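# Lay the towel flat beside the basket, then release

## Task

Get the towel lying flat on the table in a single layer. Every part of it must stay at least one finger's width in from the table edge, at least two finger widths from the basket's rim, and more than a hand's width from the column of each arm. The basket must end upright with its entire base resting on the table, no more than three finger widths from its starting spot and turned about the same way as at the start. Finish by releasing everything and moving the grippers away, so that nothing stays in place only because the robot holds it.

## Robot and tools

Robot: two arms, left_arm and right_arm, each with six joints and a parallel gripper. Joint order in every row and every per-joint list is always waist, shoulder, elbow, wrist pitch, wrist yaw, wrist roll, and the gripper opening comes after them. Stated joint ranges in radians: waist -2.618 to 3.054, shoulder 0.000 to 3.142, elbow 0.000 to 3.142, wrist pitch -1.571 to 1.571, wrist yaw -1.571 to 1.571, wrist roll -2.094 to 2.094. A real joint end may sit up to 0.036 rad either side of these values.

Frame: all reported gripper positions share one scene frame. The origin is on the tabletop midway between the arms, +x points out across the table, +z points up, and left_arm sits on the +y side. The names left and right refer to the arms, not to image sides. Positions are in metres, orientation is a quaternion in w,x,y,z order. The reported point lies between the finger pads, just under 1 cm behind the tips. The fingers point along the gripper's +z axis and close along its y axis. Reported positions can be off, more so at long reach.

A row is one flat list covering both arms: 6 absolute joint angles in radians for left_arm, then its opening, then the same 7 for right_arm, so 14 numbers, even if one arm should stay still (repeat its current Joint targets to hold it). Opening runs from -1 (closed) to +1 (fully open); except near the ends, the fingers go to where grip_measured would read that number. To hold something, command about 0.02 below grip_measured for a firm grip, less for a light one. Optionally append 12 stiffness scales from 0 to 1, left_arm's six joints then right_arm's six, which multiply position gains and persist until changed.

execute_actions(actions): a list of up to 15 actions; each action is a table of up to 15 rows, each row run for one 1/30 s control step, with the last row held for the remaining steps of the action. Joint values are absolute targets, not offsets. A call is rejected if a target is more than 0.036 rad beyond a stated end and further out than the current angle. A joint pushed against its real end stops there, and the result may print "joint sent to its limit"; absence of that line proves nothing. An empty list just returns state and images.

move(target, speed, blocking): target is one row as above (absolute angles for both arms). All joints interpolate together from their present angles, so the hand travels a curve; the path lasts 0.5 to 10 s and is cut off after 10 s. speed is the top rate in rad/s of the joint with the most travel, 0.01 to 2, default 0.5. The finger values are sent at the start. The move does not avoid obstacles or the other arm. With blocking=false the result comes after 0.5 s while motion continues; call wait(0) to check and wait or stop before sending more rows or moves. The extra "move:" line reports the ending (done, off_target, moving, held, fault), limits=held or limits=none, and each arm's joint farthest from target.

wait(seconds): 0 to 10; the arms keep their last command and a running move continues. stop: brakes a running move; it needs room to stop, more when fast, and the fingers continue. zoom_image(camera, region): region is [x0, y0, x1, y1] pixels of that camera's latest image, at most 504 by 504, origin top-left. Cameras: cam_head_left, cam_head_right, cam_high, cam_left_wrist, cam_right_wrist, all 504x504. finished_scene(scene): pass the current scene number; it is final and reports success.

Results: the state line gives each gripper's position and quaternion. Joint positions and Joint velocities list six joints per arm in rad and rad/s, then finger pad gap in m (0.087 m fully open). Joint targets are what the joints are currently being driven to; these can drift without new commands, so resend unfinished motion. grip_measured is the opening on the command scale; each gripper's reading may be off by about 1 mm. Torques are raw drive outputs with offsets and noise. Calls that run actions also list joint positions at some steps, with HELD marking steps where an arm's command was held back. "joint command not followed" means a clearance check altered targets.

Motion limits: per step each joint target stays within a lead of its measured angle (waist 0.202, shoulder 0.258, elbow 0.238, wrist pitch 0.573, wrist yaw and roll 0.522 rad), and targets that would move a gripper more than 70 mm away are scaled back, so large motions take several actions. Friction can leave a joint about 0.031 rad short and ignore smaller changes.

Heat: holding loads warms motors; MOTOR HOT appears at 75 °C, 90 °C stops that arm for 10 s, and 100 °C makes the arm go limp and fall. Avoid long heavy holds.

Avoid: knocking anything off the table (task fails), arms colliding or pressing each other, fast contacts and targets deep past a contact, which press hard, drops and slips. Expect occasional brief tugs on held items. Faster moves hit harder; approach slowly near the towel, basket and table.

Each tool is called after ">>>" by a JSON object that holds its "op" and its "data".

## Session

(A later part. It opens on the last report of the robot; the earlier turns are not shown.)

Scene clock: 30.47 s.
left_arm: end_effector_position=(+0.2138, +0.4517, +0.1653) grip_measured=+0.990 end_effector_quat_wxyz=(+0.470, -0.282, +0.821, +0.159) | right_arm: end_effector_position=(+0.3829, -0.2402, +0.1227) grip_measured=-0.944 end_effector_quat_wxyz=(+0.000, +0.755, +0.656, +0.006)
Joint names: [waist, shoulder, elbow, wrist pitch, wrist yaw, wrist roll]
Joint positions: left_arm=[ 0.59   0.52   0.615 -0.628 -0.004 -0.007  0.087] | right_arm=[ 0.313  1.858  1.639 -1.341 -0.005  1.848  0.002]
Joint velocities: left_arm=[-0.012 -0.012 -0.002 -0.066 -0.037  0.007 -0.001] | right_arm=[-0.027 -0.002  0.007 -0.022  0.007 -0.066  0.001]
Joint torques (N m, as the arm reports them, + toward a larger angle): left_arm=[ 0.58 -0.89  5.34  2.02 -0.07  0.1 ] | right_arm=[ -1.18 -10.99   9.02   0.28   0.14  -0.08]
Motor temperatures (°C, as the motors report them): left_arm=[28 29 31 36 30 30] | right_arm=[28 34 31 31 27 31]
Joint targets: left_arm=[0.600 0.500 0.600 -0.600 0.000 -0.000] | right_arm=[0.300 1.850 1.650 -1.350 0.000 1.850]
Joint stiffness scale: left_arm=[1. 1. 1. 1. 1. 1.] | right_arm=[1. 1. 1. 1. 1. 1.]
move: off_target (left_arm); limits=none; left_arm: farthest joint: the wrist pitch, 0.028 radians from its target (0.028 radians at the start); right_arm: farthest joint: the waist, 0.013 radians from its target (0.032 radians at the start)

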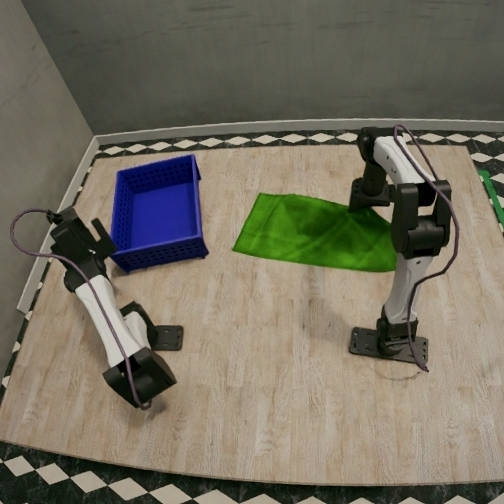

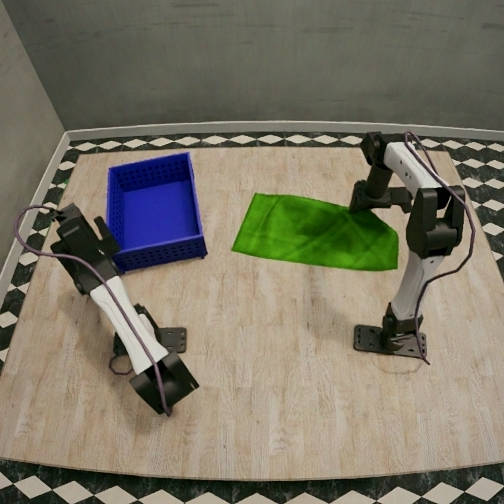

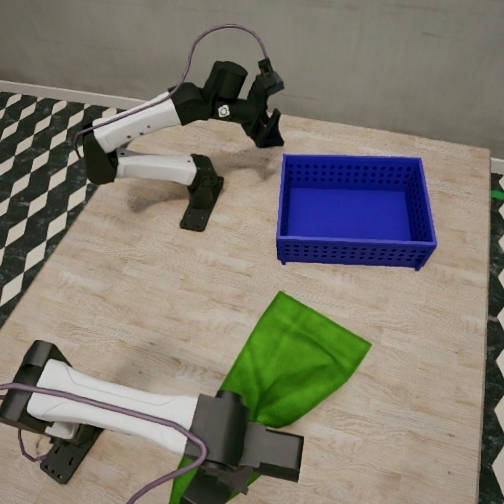

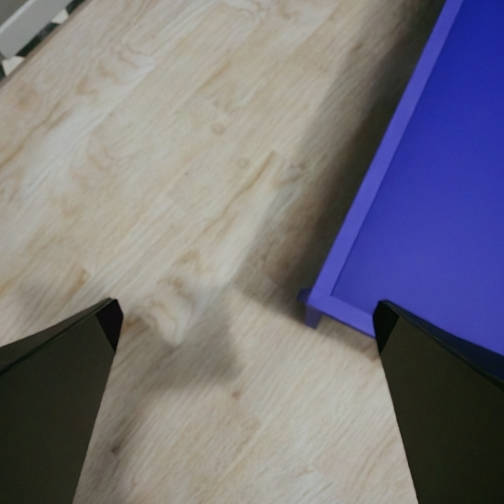

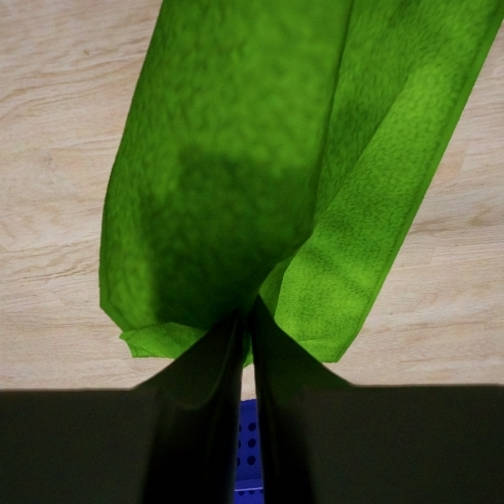

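>>> {"op": "move", "data": {"target": [0.6,0.5,0.6,-0.6,0,0,1,0.22,2.0,1.85,-1.0,0,1.7,-1], "speed": 0.35}}

>>> {"op": "move", "data": {"target": [0.6,0.5,0.6,-0.6,0,0,1,0.33,1.935,1.33,-0.655,0,1.75,-1], "speed": 0.35}}

Scene clock: 32.83 s.
left_arm: end_effector_position=(+0.2138, +0.4517, +0.1653) grip_measured=+0.990 end_effector_quat_wxyz=(+0.470, -0.282, +0.821, +0.159) | right_arm: end_effector_position=(+0.5104, -0.2611, +0.1563) grip_measured=-0.944 end_effector_quat_wxyz=(+0.132, +0.717, +0.664, +0.164)
Joint names: [waist, shoulder, elbow, wrist pitch, wrist yaw, wrist roll]
Joint positions: left_arm=[ 0.59   0.52   0.615 -0.628 -0.004 -0.007  0.087] | right_arm=[ 0.231  1.976  1.836 -1.008 -0.005  1.705  0.002]
Joint velocities: left_arm=[-0.012 -0.007 -0.012 -0.066  0.11  -0.022 -0.001] | right_arm=[-0.012 -0.007 -0.007 -0.066 -0.051 -0.022 -0.   ]
Joint torques (N m, as the arm reports them, + toward a larger angle): left_arm=[ 0.61 -0.93  5.32  2.03 -0.08  0.09] | right_arm=[ -0.92 -10.32  10.11   1.43   0.14  -0.15]
Motor temperatures (°C, as the motors report them): left_arm=[28 29 31 36 30 30] | right_arm=[28 35 31 31 27 31]
Joint targets: left_arm=[0.600 0.500 0.600 -0.600 -0.000 0.000] | right_arm=[0.220 2.000 1.850 -1.000 -0.000 1.700]
Joint stiffness scale: left_arm=[1. 1. 1. 1. 1. 1.] | right_arm=[1. 1. 1. 1. 1. 1.]
move: off_target (left_arm, right_arm); limits=none; left_arm: farthest joint: the wrist pitch, 0.028 radians from its target (0.028 radians at the start); right_arm: farthest joint: the shoulder, 0.024 radians from its target (0.142 radians at the start)

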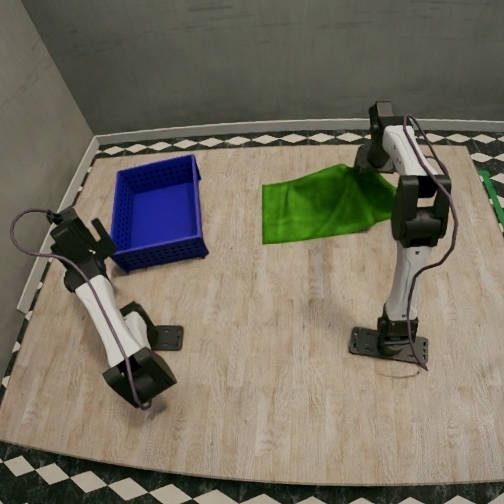

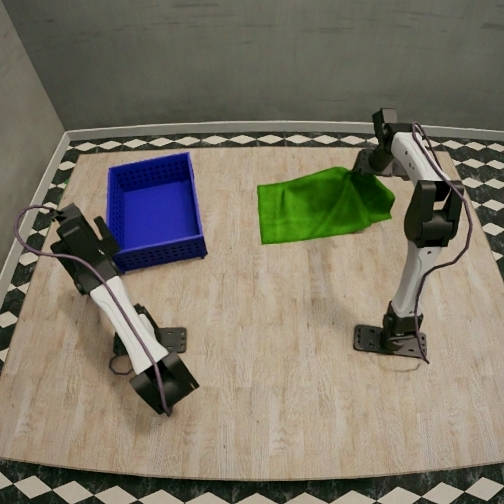

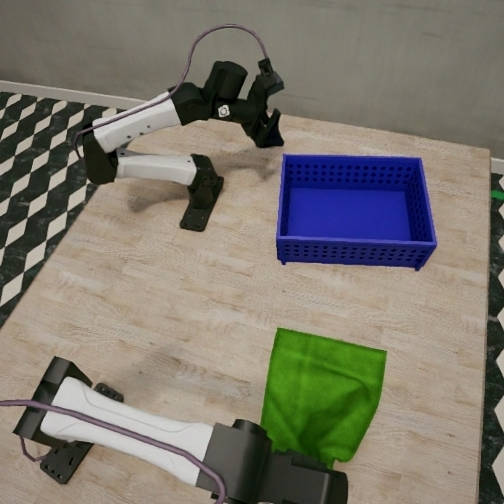

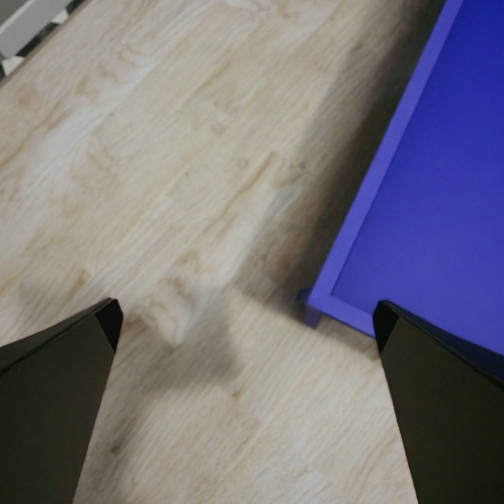

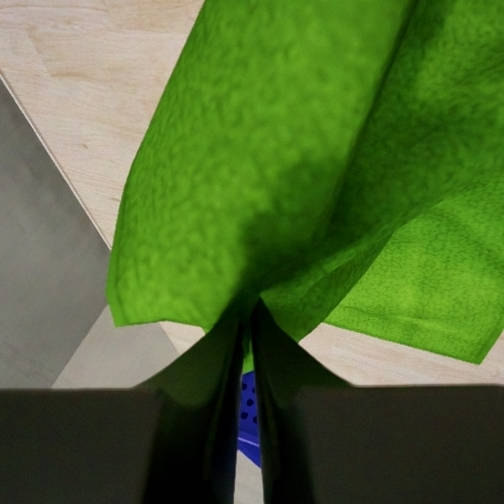

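Scene clock: 34.90 s.
left_arm: end_effector_position=(+0.2138, +0.4517, +0.1653) grip_measured=+0.990 end_effector_quat_wxyz=(+0.470, -0.282, +0.821, +0.159) | right_arm: end_effector_position=(+0.4573, -0.2270, +0.0359) grip_measured=-0.944 end_effector_quat_wxyz=(+0.089, +0.709, +0.688, +0.127)
Joint names: [waist, shoulder, elbow, wrist pitch, wrist yaw, wrist roll]
Joint positions: left_arm=[ 0.59   0.52   0.615 -0.628 -0.004 -0.007  0.087] | right_arm=[ 0.317  1.947  1.351 -0.662 -0.005  1.742  0.002]
Joint velocities: left_arm=[ 0.002  0.002 -0.012  0.037  0.007 -0.007 -0.001] | right_arm=[-0.002  0.007  0.002 -0.095 -0.022  0.022 -0.001]
Joint torques (N m, as the arm reports them, + toward a larger angle): left_arm=[ 0.56 -0.93  5.37  2.03 -0.07  0.08] | right_arm=[  0.86 -12.49   6.47   1.18   0.15  -0.05]
Motor temperatures (°C, as the motors report them): left_arm=[28 29 31 36 30 30] | right_arm=[28 35 32 31 27 31]
Joint targets: left_arm=[0.600 0.500 0.600 -0.600 0.000 0.000] | right_arm=[0.330 1.935 1.330 -0.655 0.000 1.750]
Joint stiffness scale: left_arm=[1. 1. 1. 1. 1. 1.] | right_arm=[1. 1. 1. 1. 1. 1.]
move: off_target (left_arm, right_arm); limits=none; left_arm: farthest joint: the wrist pitch, 0.028 radians from its target (0.028 radians at the start); right_arm: farthest joint: the elbow, 0.021 radians from its target (0.506 radians at the start)

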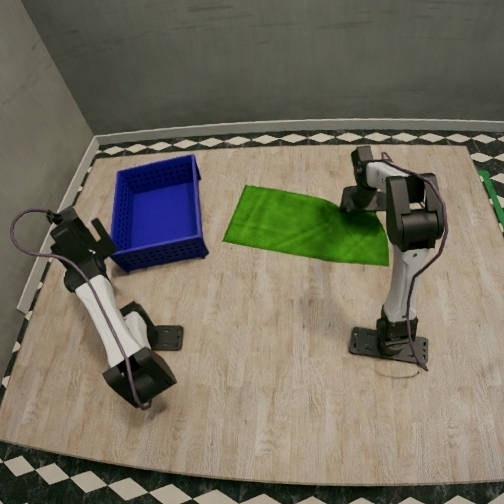

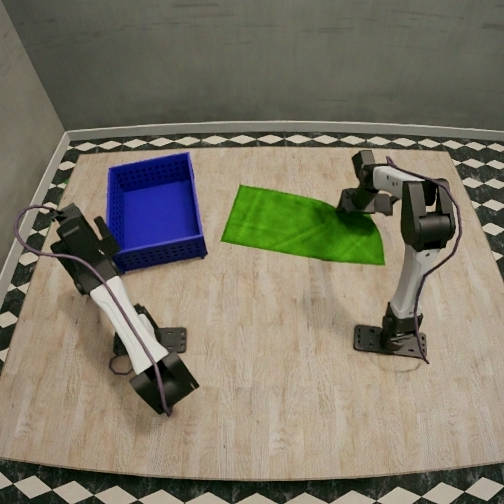

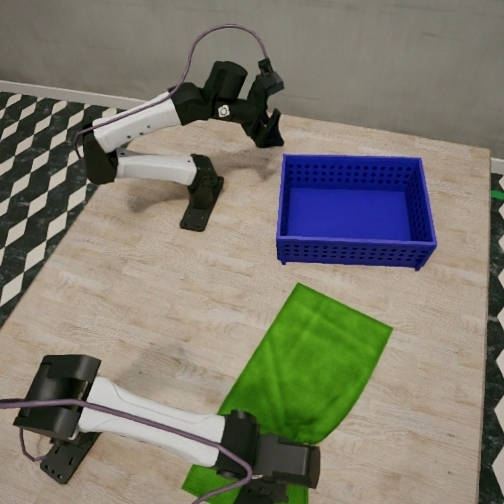

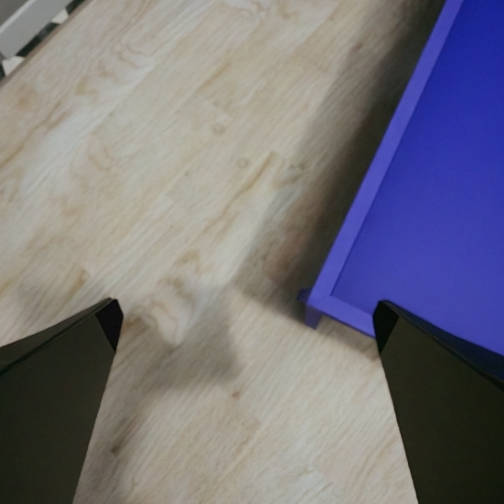

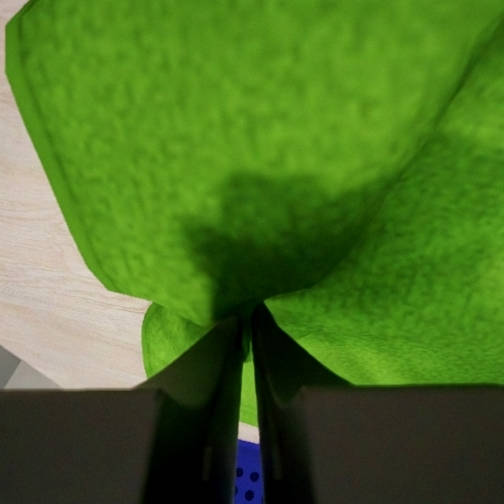

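Promising. Shift slightly from the basket, release, retreat.

>>> {"op": "execute_actions", "data": {"actions": [[[0.6,0.5,0.6,-0.6,0,0,1,0.27,1.935,1.33,-0.655,0,1.75,-1]],[[0.6,0.5,0.6,-0.6,0,0,1,0.27,1.935,1.33,-0.655,0,1.75,0.3]]]}}

>>> {"op": "move", "data": {"target": [0.6,0.5,0.6,-0.6,0,0,1,-0.3,0.7,0.8,-0.8,0,0.5,1], "speed": 1}}

>>> {"op": "zoom_image", "data": {"camera": "cam_head_left", "region": [190,140,430,300]}}

Scene clock: 36.47 s.
left_arm: end_effector_position=(+0.2138, +0.4517, +0.1653) grip_measured=+0.990 end_effector_quat_wxyz=(+0.470, -0.282, +0.821, +0.159) | right_arm: end_effector_position=(+0.4620, -0.2441, +0.0362) grip_measured=+0.300 end_effector_quat_wxyz=(+0.093, +0.722, +0.674, +0.127)
Joint names: [waist, shoulder, elbow, wrist pitch, wrist yaw, wrist roll]
Joint positions: left_arm=[ 0.59   0.52   0.615 -0.628 -0.004 -0.007  0.087] | right_arm=[ 0.277  1.947  1.351 -0.659 -0.005  1.743  0.057]
Joint velocities: left_arm=[-0.002 -0.002  0.002 -0.007  0.007 -0.11  -0.   ] | right_arm=[-0.012  0.012 -0.017 -0.051 -0.051  0.022 -0.   ]
Joint torques (N m, as the arm reports them, + toward a larger angle): left_arm=[ 0.54 -0.96  5.3   2.04 -0.06  0.07] | right_arm=[ -0.66 -12.49   6.47   1.17   0.14  -0.06]
Motor temperatures (°C, as the motors report them): left_arm=[28 29 31 37 30 30] | right_arm=[28 36 32 31 27 31]
Joint targets: left_arm=[0.600 0.500 0.600 -0.600 0.000 -0.000] | right_arm=[0.270 1.935 1.330 -0.655 -0.000 1.750]
Joint stiffness scale: left_arm=[1. 1. 1. 1. 1. 1.] | right_arm=[1. 1. 1. 1. 1. 1.]
Step readings (joint positions; steps 1 to 15: 1st action; 16 to 30: 2nd action):
0: left_arm=[0.590 0.520 0.615 -0.628 -0.004 -0.007] | right_arm=[0.317 1.947 1.351 -0.662 -0.005 1.742]
1: left_arm=[0.590 0.520 0.615 -0.628 -0.004 -0.007] | right_arm=[0.314 1.947 1.351 -0.662 -0.005 1.742]
2: left_arm=[0.590 0.520 0.615 -0.628 -0.004 -0.007] | right_arm=[0.308 1.947 1.351 -0.662 -0.005 1.742]
4: left_arm=[0.590 0.520 0.615 -0.628 -0.004 -0.007] | right_arm=[0.292 1.947 1.351 -0.661 -0.005 1.743]
8: left_arm=[0.590 0.520 0.615 -0.628 -0.004 -0.007] | right_arm=[0.277 1.947 1.351 -0.661 -0.005 1.743]
15: left_arm=[0.590 0.520 0.615 -0.628 -0.004 -0.007] | right_arm=[0.277 1.947 1.351 -0.661 -0.005 1.743]
16: left_arm=[0.590 0.520 0.615 -0.628 -0.004 -0.007] | right_arm=[0.277 1.947 1.351 -0.660 -0.005 1.743]
17: left_arm=[0.590 0.520 0.615 -0.628 -0.004 -0.007] | right_arm=[0.277 1.947 1.351 -0.660 -0.005 1.743]
19: left_arm=[0.590 0.520 0.615 -0.628 -0.004 -0.007] | right_arm=[0.277 1.947 1.351 -0.659 -0.005 1.743]
23: left_arm=[0.590 0.520 0.615 -0.628 -0.004 -0.007] | right_arm=[0.277 1.947 1.351 -0.659 -0.005 1.743]
30: Joint positions above

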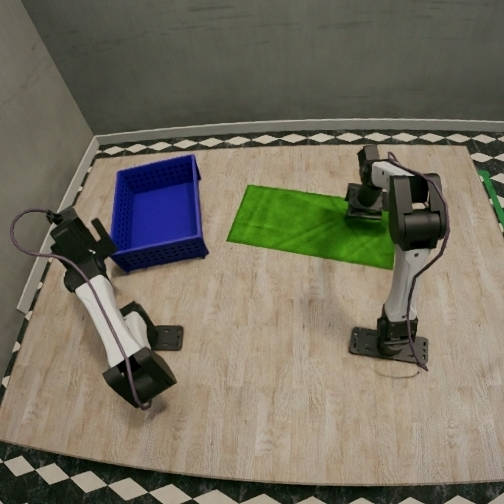

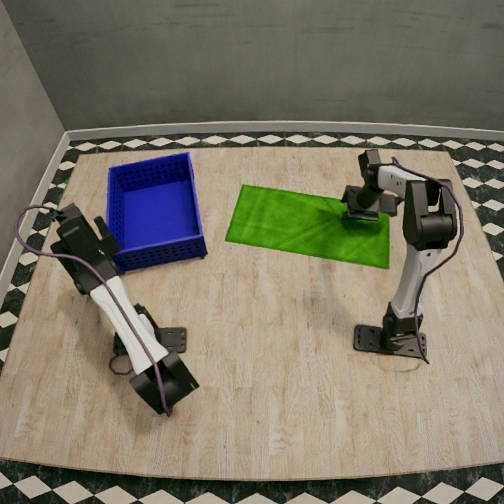

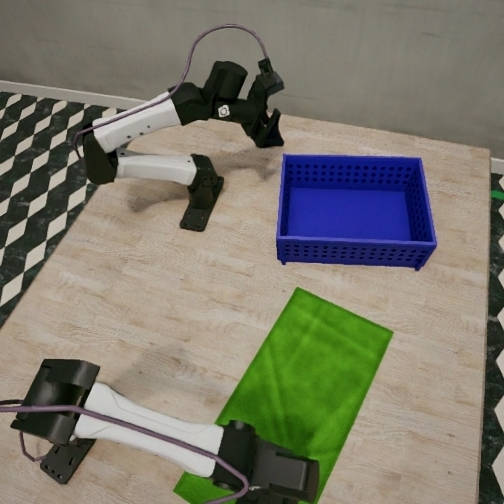

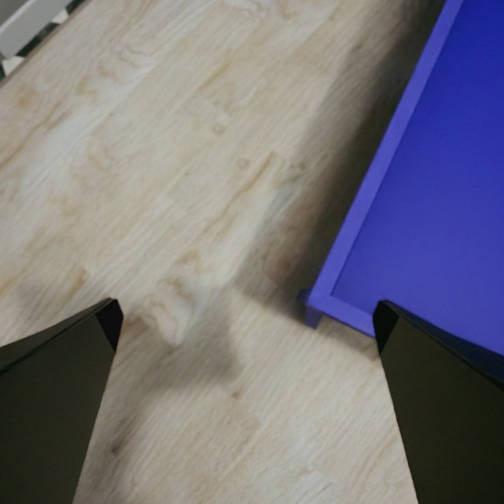

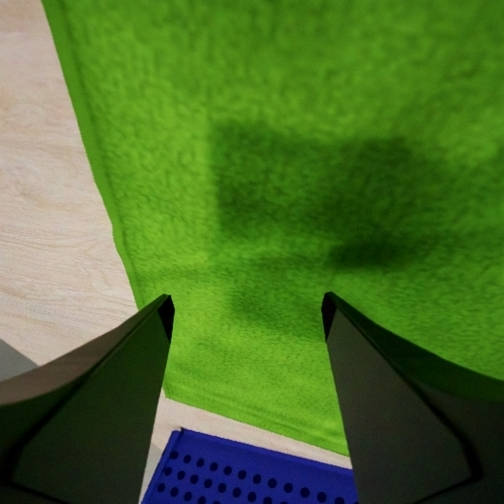

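Scene clock: 38.67 s.
left_arm: end_effector_position=(+0.2138, +0.4517, +0.1653) grip_measured=+0.990 end_effector_quat_wxyz=(+0.470, -0.282, +0.821, +0.159) | right_arm: end_effector_position=(+0.2461, -0.4140, +0.1890) grip_measured=+1.000 end_effector_quat_wxyz=(+0.435, +0.418, +0.797, +0.011)
Joint names: [waist, shoulder, elbow, wrist pitch, wrist yaw, wrist roll]
Joint positions: left_arm=[ 0.59   0.52   0.615 -0.628 -0.004 -0.007  0.087] | right_arm=[-0.287  0.713  0.822 -0.781 -0.004  0.506  0.087]
Joint velocities: left_arm=[-0.007 -0.002 -0.012 -0.007 -0.007 -0.051  0.001] | right_arm=[-0.007  0.002 -0.017 -0.007 -0.066 -0.051  0.   ]
Joint torques (N m, as the arm reports them, + toward a larger angle): left_arm=[ 0.56 -0.93  5.32  2.02 -0.06  0.1 ] | right_arm=[-1.19 -1.1   7.21  2.    0.09 -0.2 ]
Motor temperatures (°C, as the motors report them): left_arm=[28 29 31 37 30 30] | right_arm=[28 36 32 32 27 31]
Joint targets: left_arm=[0.600 0.500 0.600 -0.600 0.000 0.000] | right_arm=[-0.300 0.700 0.800 -0.800 0.000 0.500]
Joint stiffness scale: left_arm=[1. 1. 1. 1. 1. 1.] | right_arm=[1. 1. 1. 1. 1. 1.]
move: off_target (left_arm, right_arm); limits=none; left_arm: farthest joint: the wrist pitch, 0.028 radians from its target (0.028 radians at the start); right_arm: farthest joint: the elbow, 0.022 radians from its target (0.551 radians at the start)

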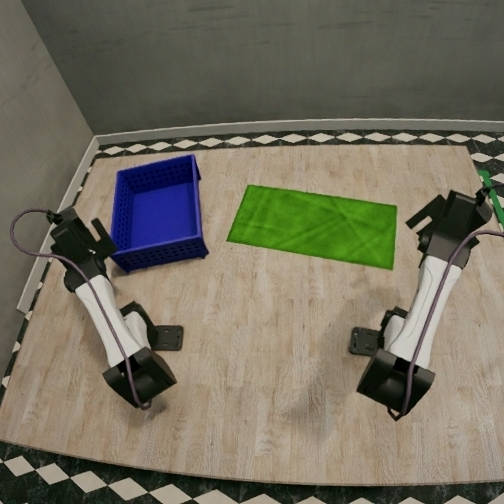

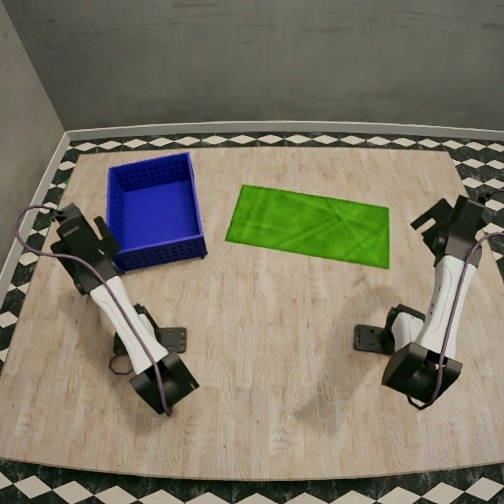

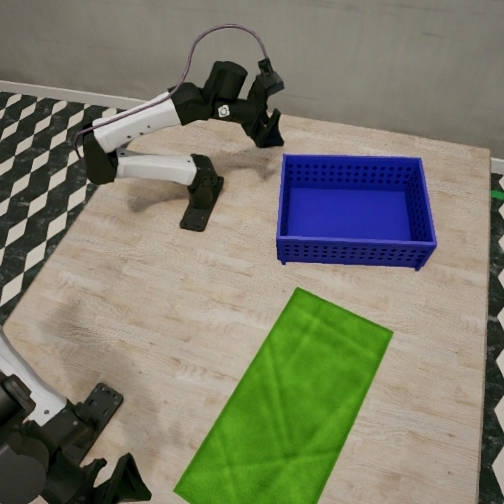

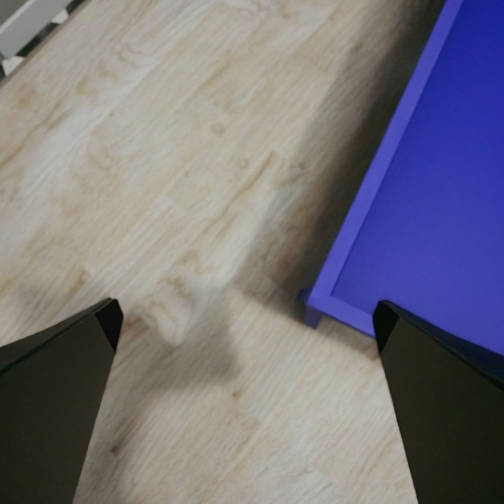

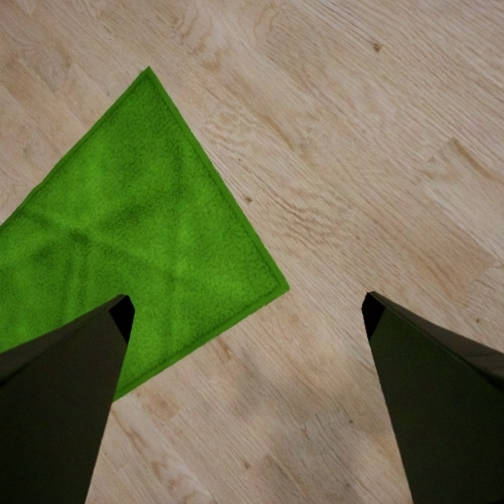

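Region (190, 140, 430, 300) of cam_head_left's 504x504 image, scaled by 2.100, with more detail than that image has.

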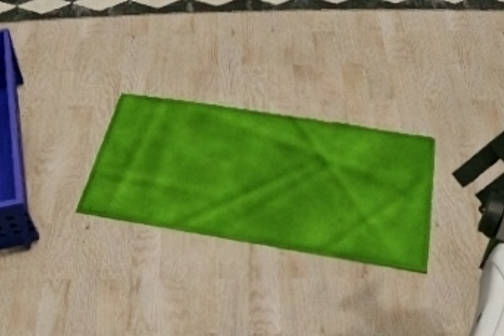

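>>> {"op": "move", "data": {"target": [1.1,0.4,0.6,-0.6,0,0,1,-0.8,0.5,0.7,-0.8,0,0.5,1], "speed": 1}}

>>> {"op": "finished_scene", "data": {"scene": 1}}

Scene clock: 40.37 s.
left_arm: end_effector_position=(+0.1250, +0.5142, +0.1855) grip_measured=+0.990 end_effector_quat_wxyz=(+0.453, -0.461, +0.704, +0.293) | right_arm: end_effector_position=(+0.1665, -0.4888, +0.1863) grip_measured=+1.000 end_effector_quat_wxyz=(+0.465, +0.588, +0.653, -0.107)
Joint names: [waist, shoulder, elbow, wrist pitch, wrist yaw, wrist roll]
Joint positions: left_arm=[ 1.09   0.42   0.615 -0.627 -0.002 -0.007  0.087] | right_arm=[-0.787  0.518  0.723 -0.782 -0.002  0.505  0.087]
Joint velocities: left_arm=[ 0.002 -0.002  0.017 -0.037  0.066  0.037 -0.001] | right_arm=[ 0.017 -0.007  0.012 -0.007 -0.007 -0.007  0.   ]
Joint torques (N m, as the arm reports them, + toward a larger angle): left_arm=[ 0.58 -0.38  5.14  2.09 -0.08  0.09] | right_arm=[-1.18 -0.15  6.98  2.12  0.08 -0.18]
Motor temperatures (°C, as the motors report them): left_arm=[28 29 31 37 30 30] | right_arm=[28 36 32 32 27 31]
Joint targets: left_arm=[1.100 0.400 0.600 -0.600 -0.000 0.000] | right_arm=[-0.800 0.500 0.700 -0.800 -0.000 0.500]
Joint stiffness scale: left_arm=[1. 1. 1. 1. 1. 1.] | right_arm=[1. 1. 1. 1. 1. 1.]
move: off_target (left_arm, right_arm); limits=none; left_arm: farthest joint: the wrist pitch, 0.027 radians from its target (0.028 radians at the start); right_arm: farthest joint: the elbow, 0.023 radians from its target (0.122 radians at the start)

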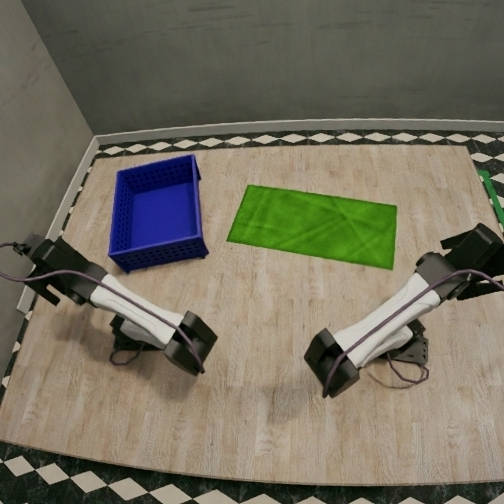

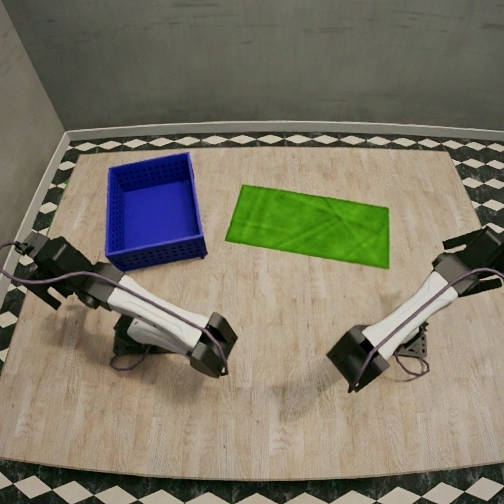

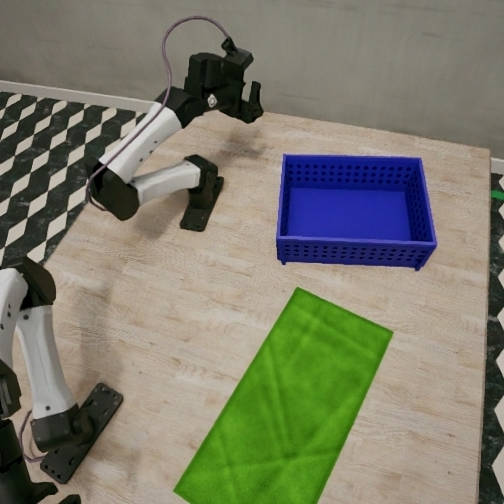

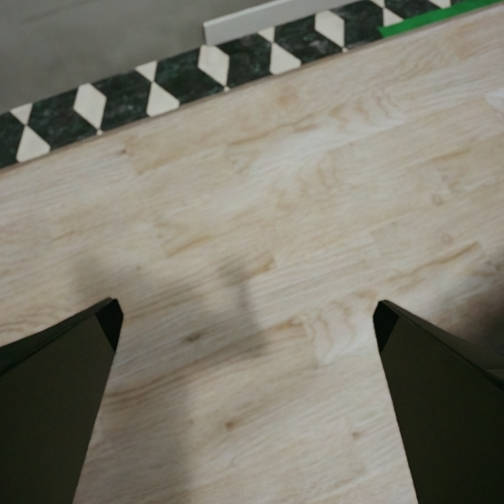

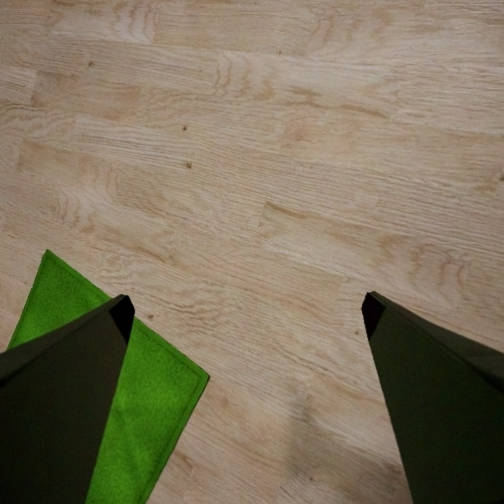

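The scene is finished: the task was done.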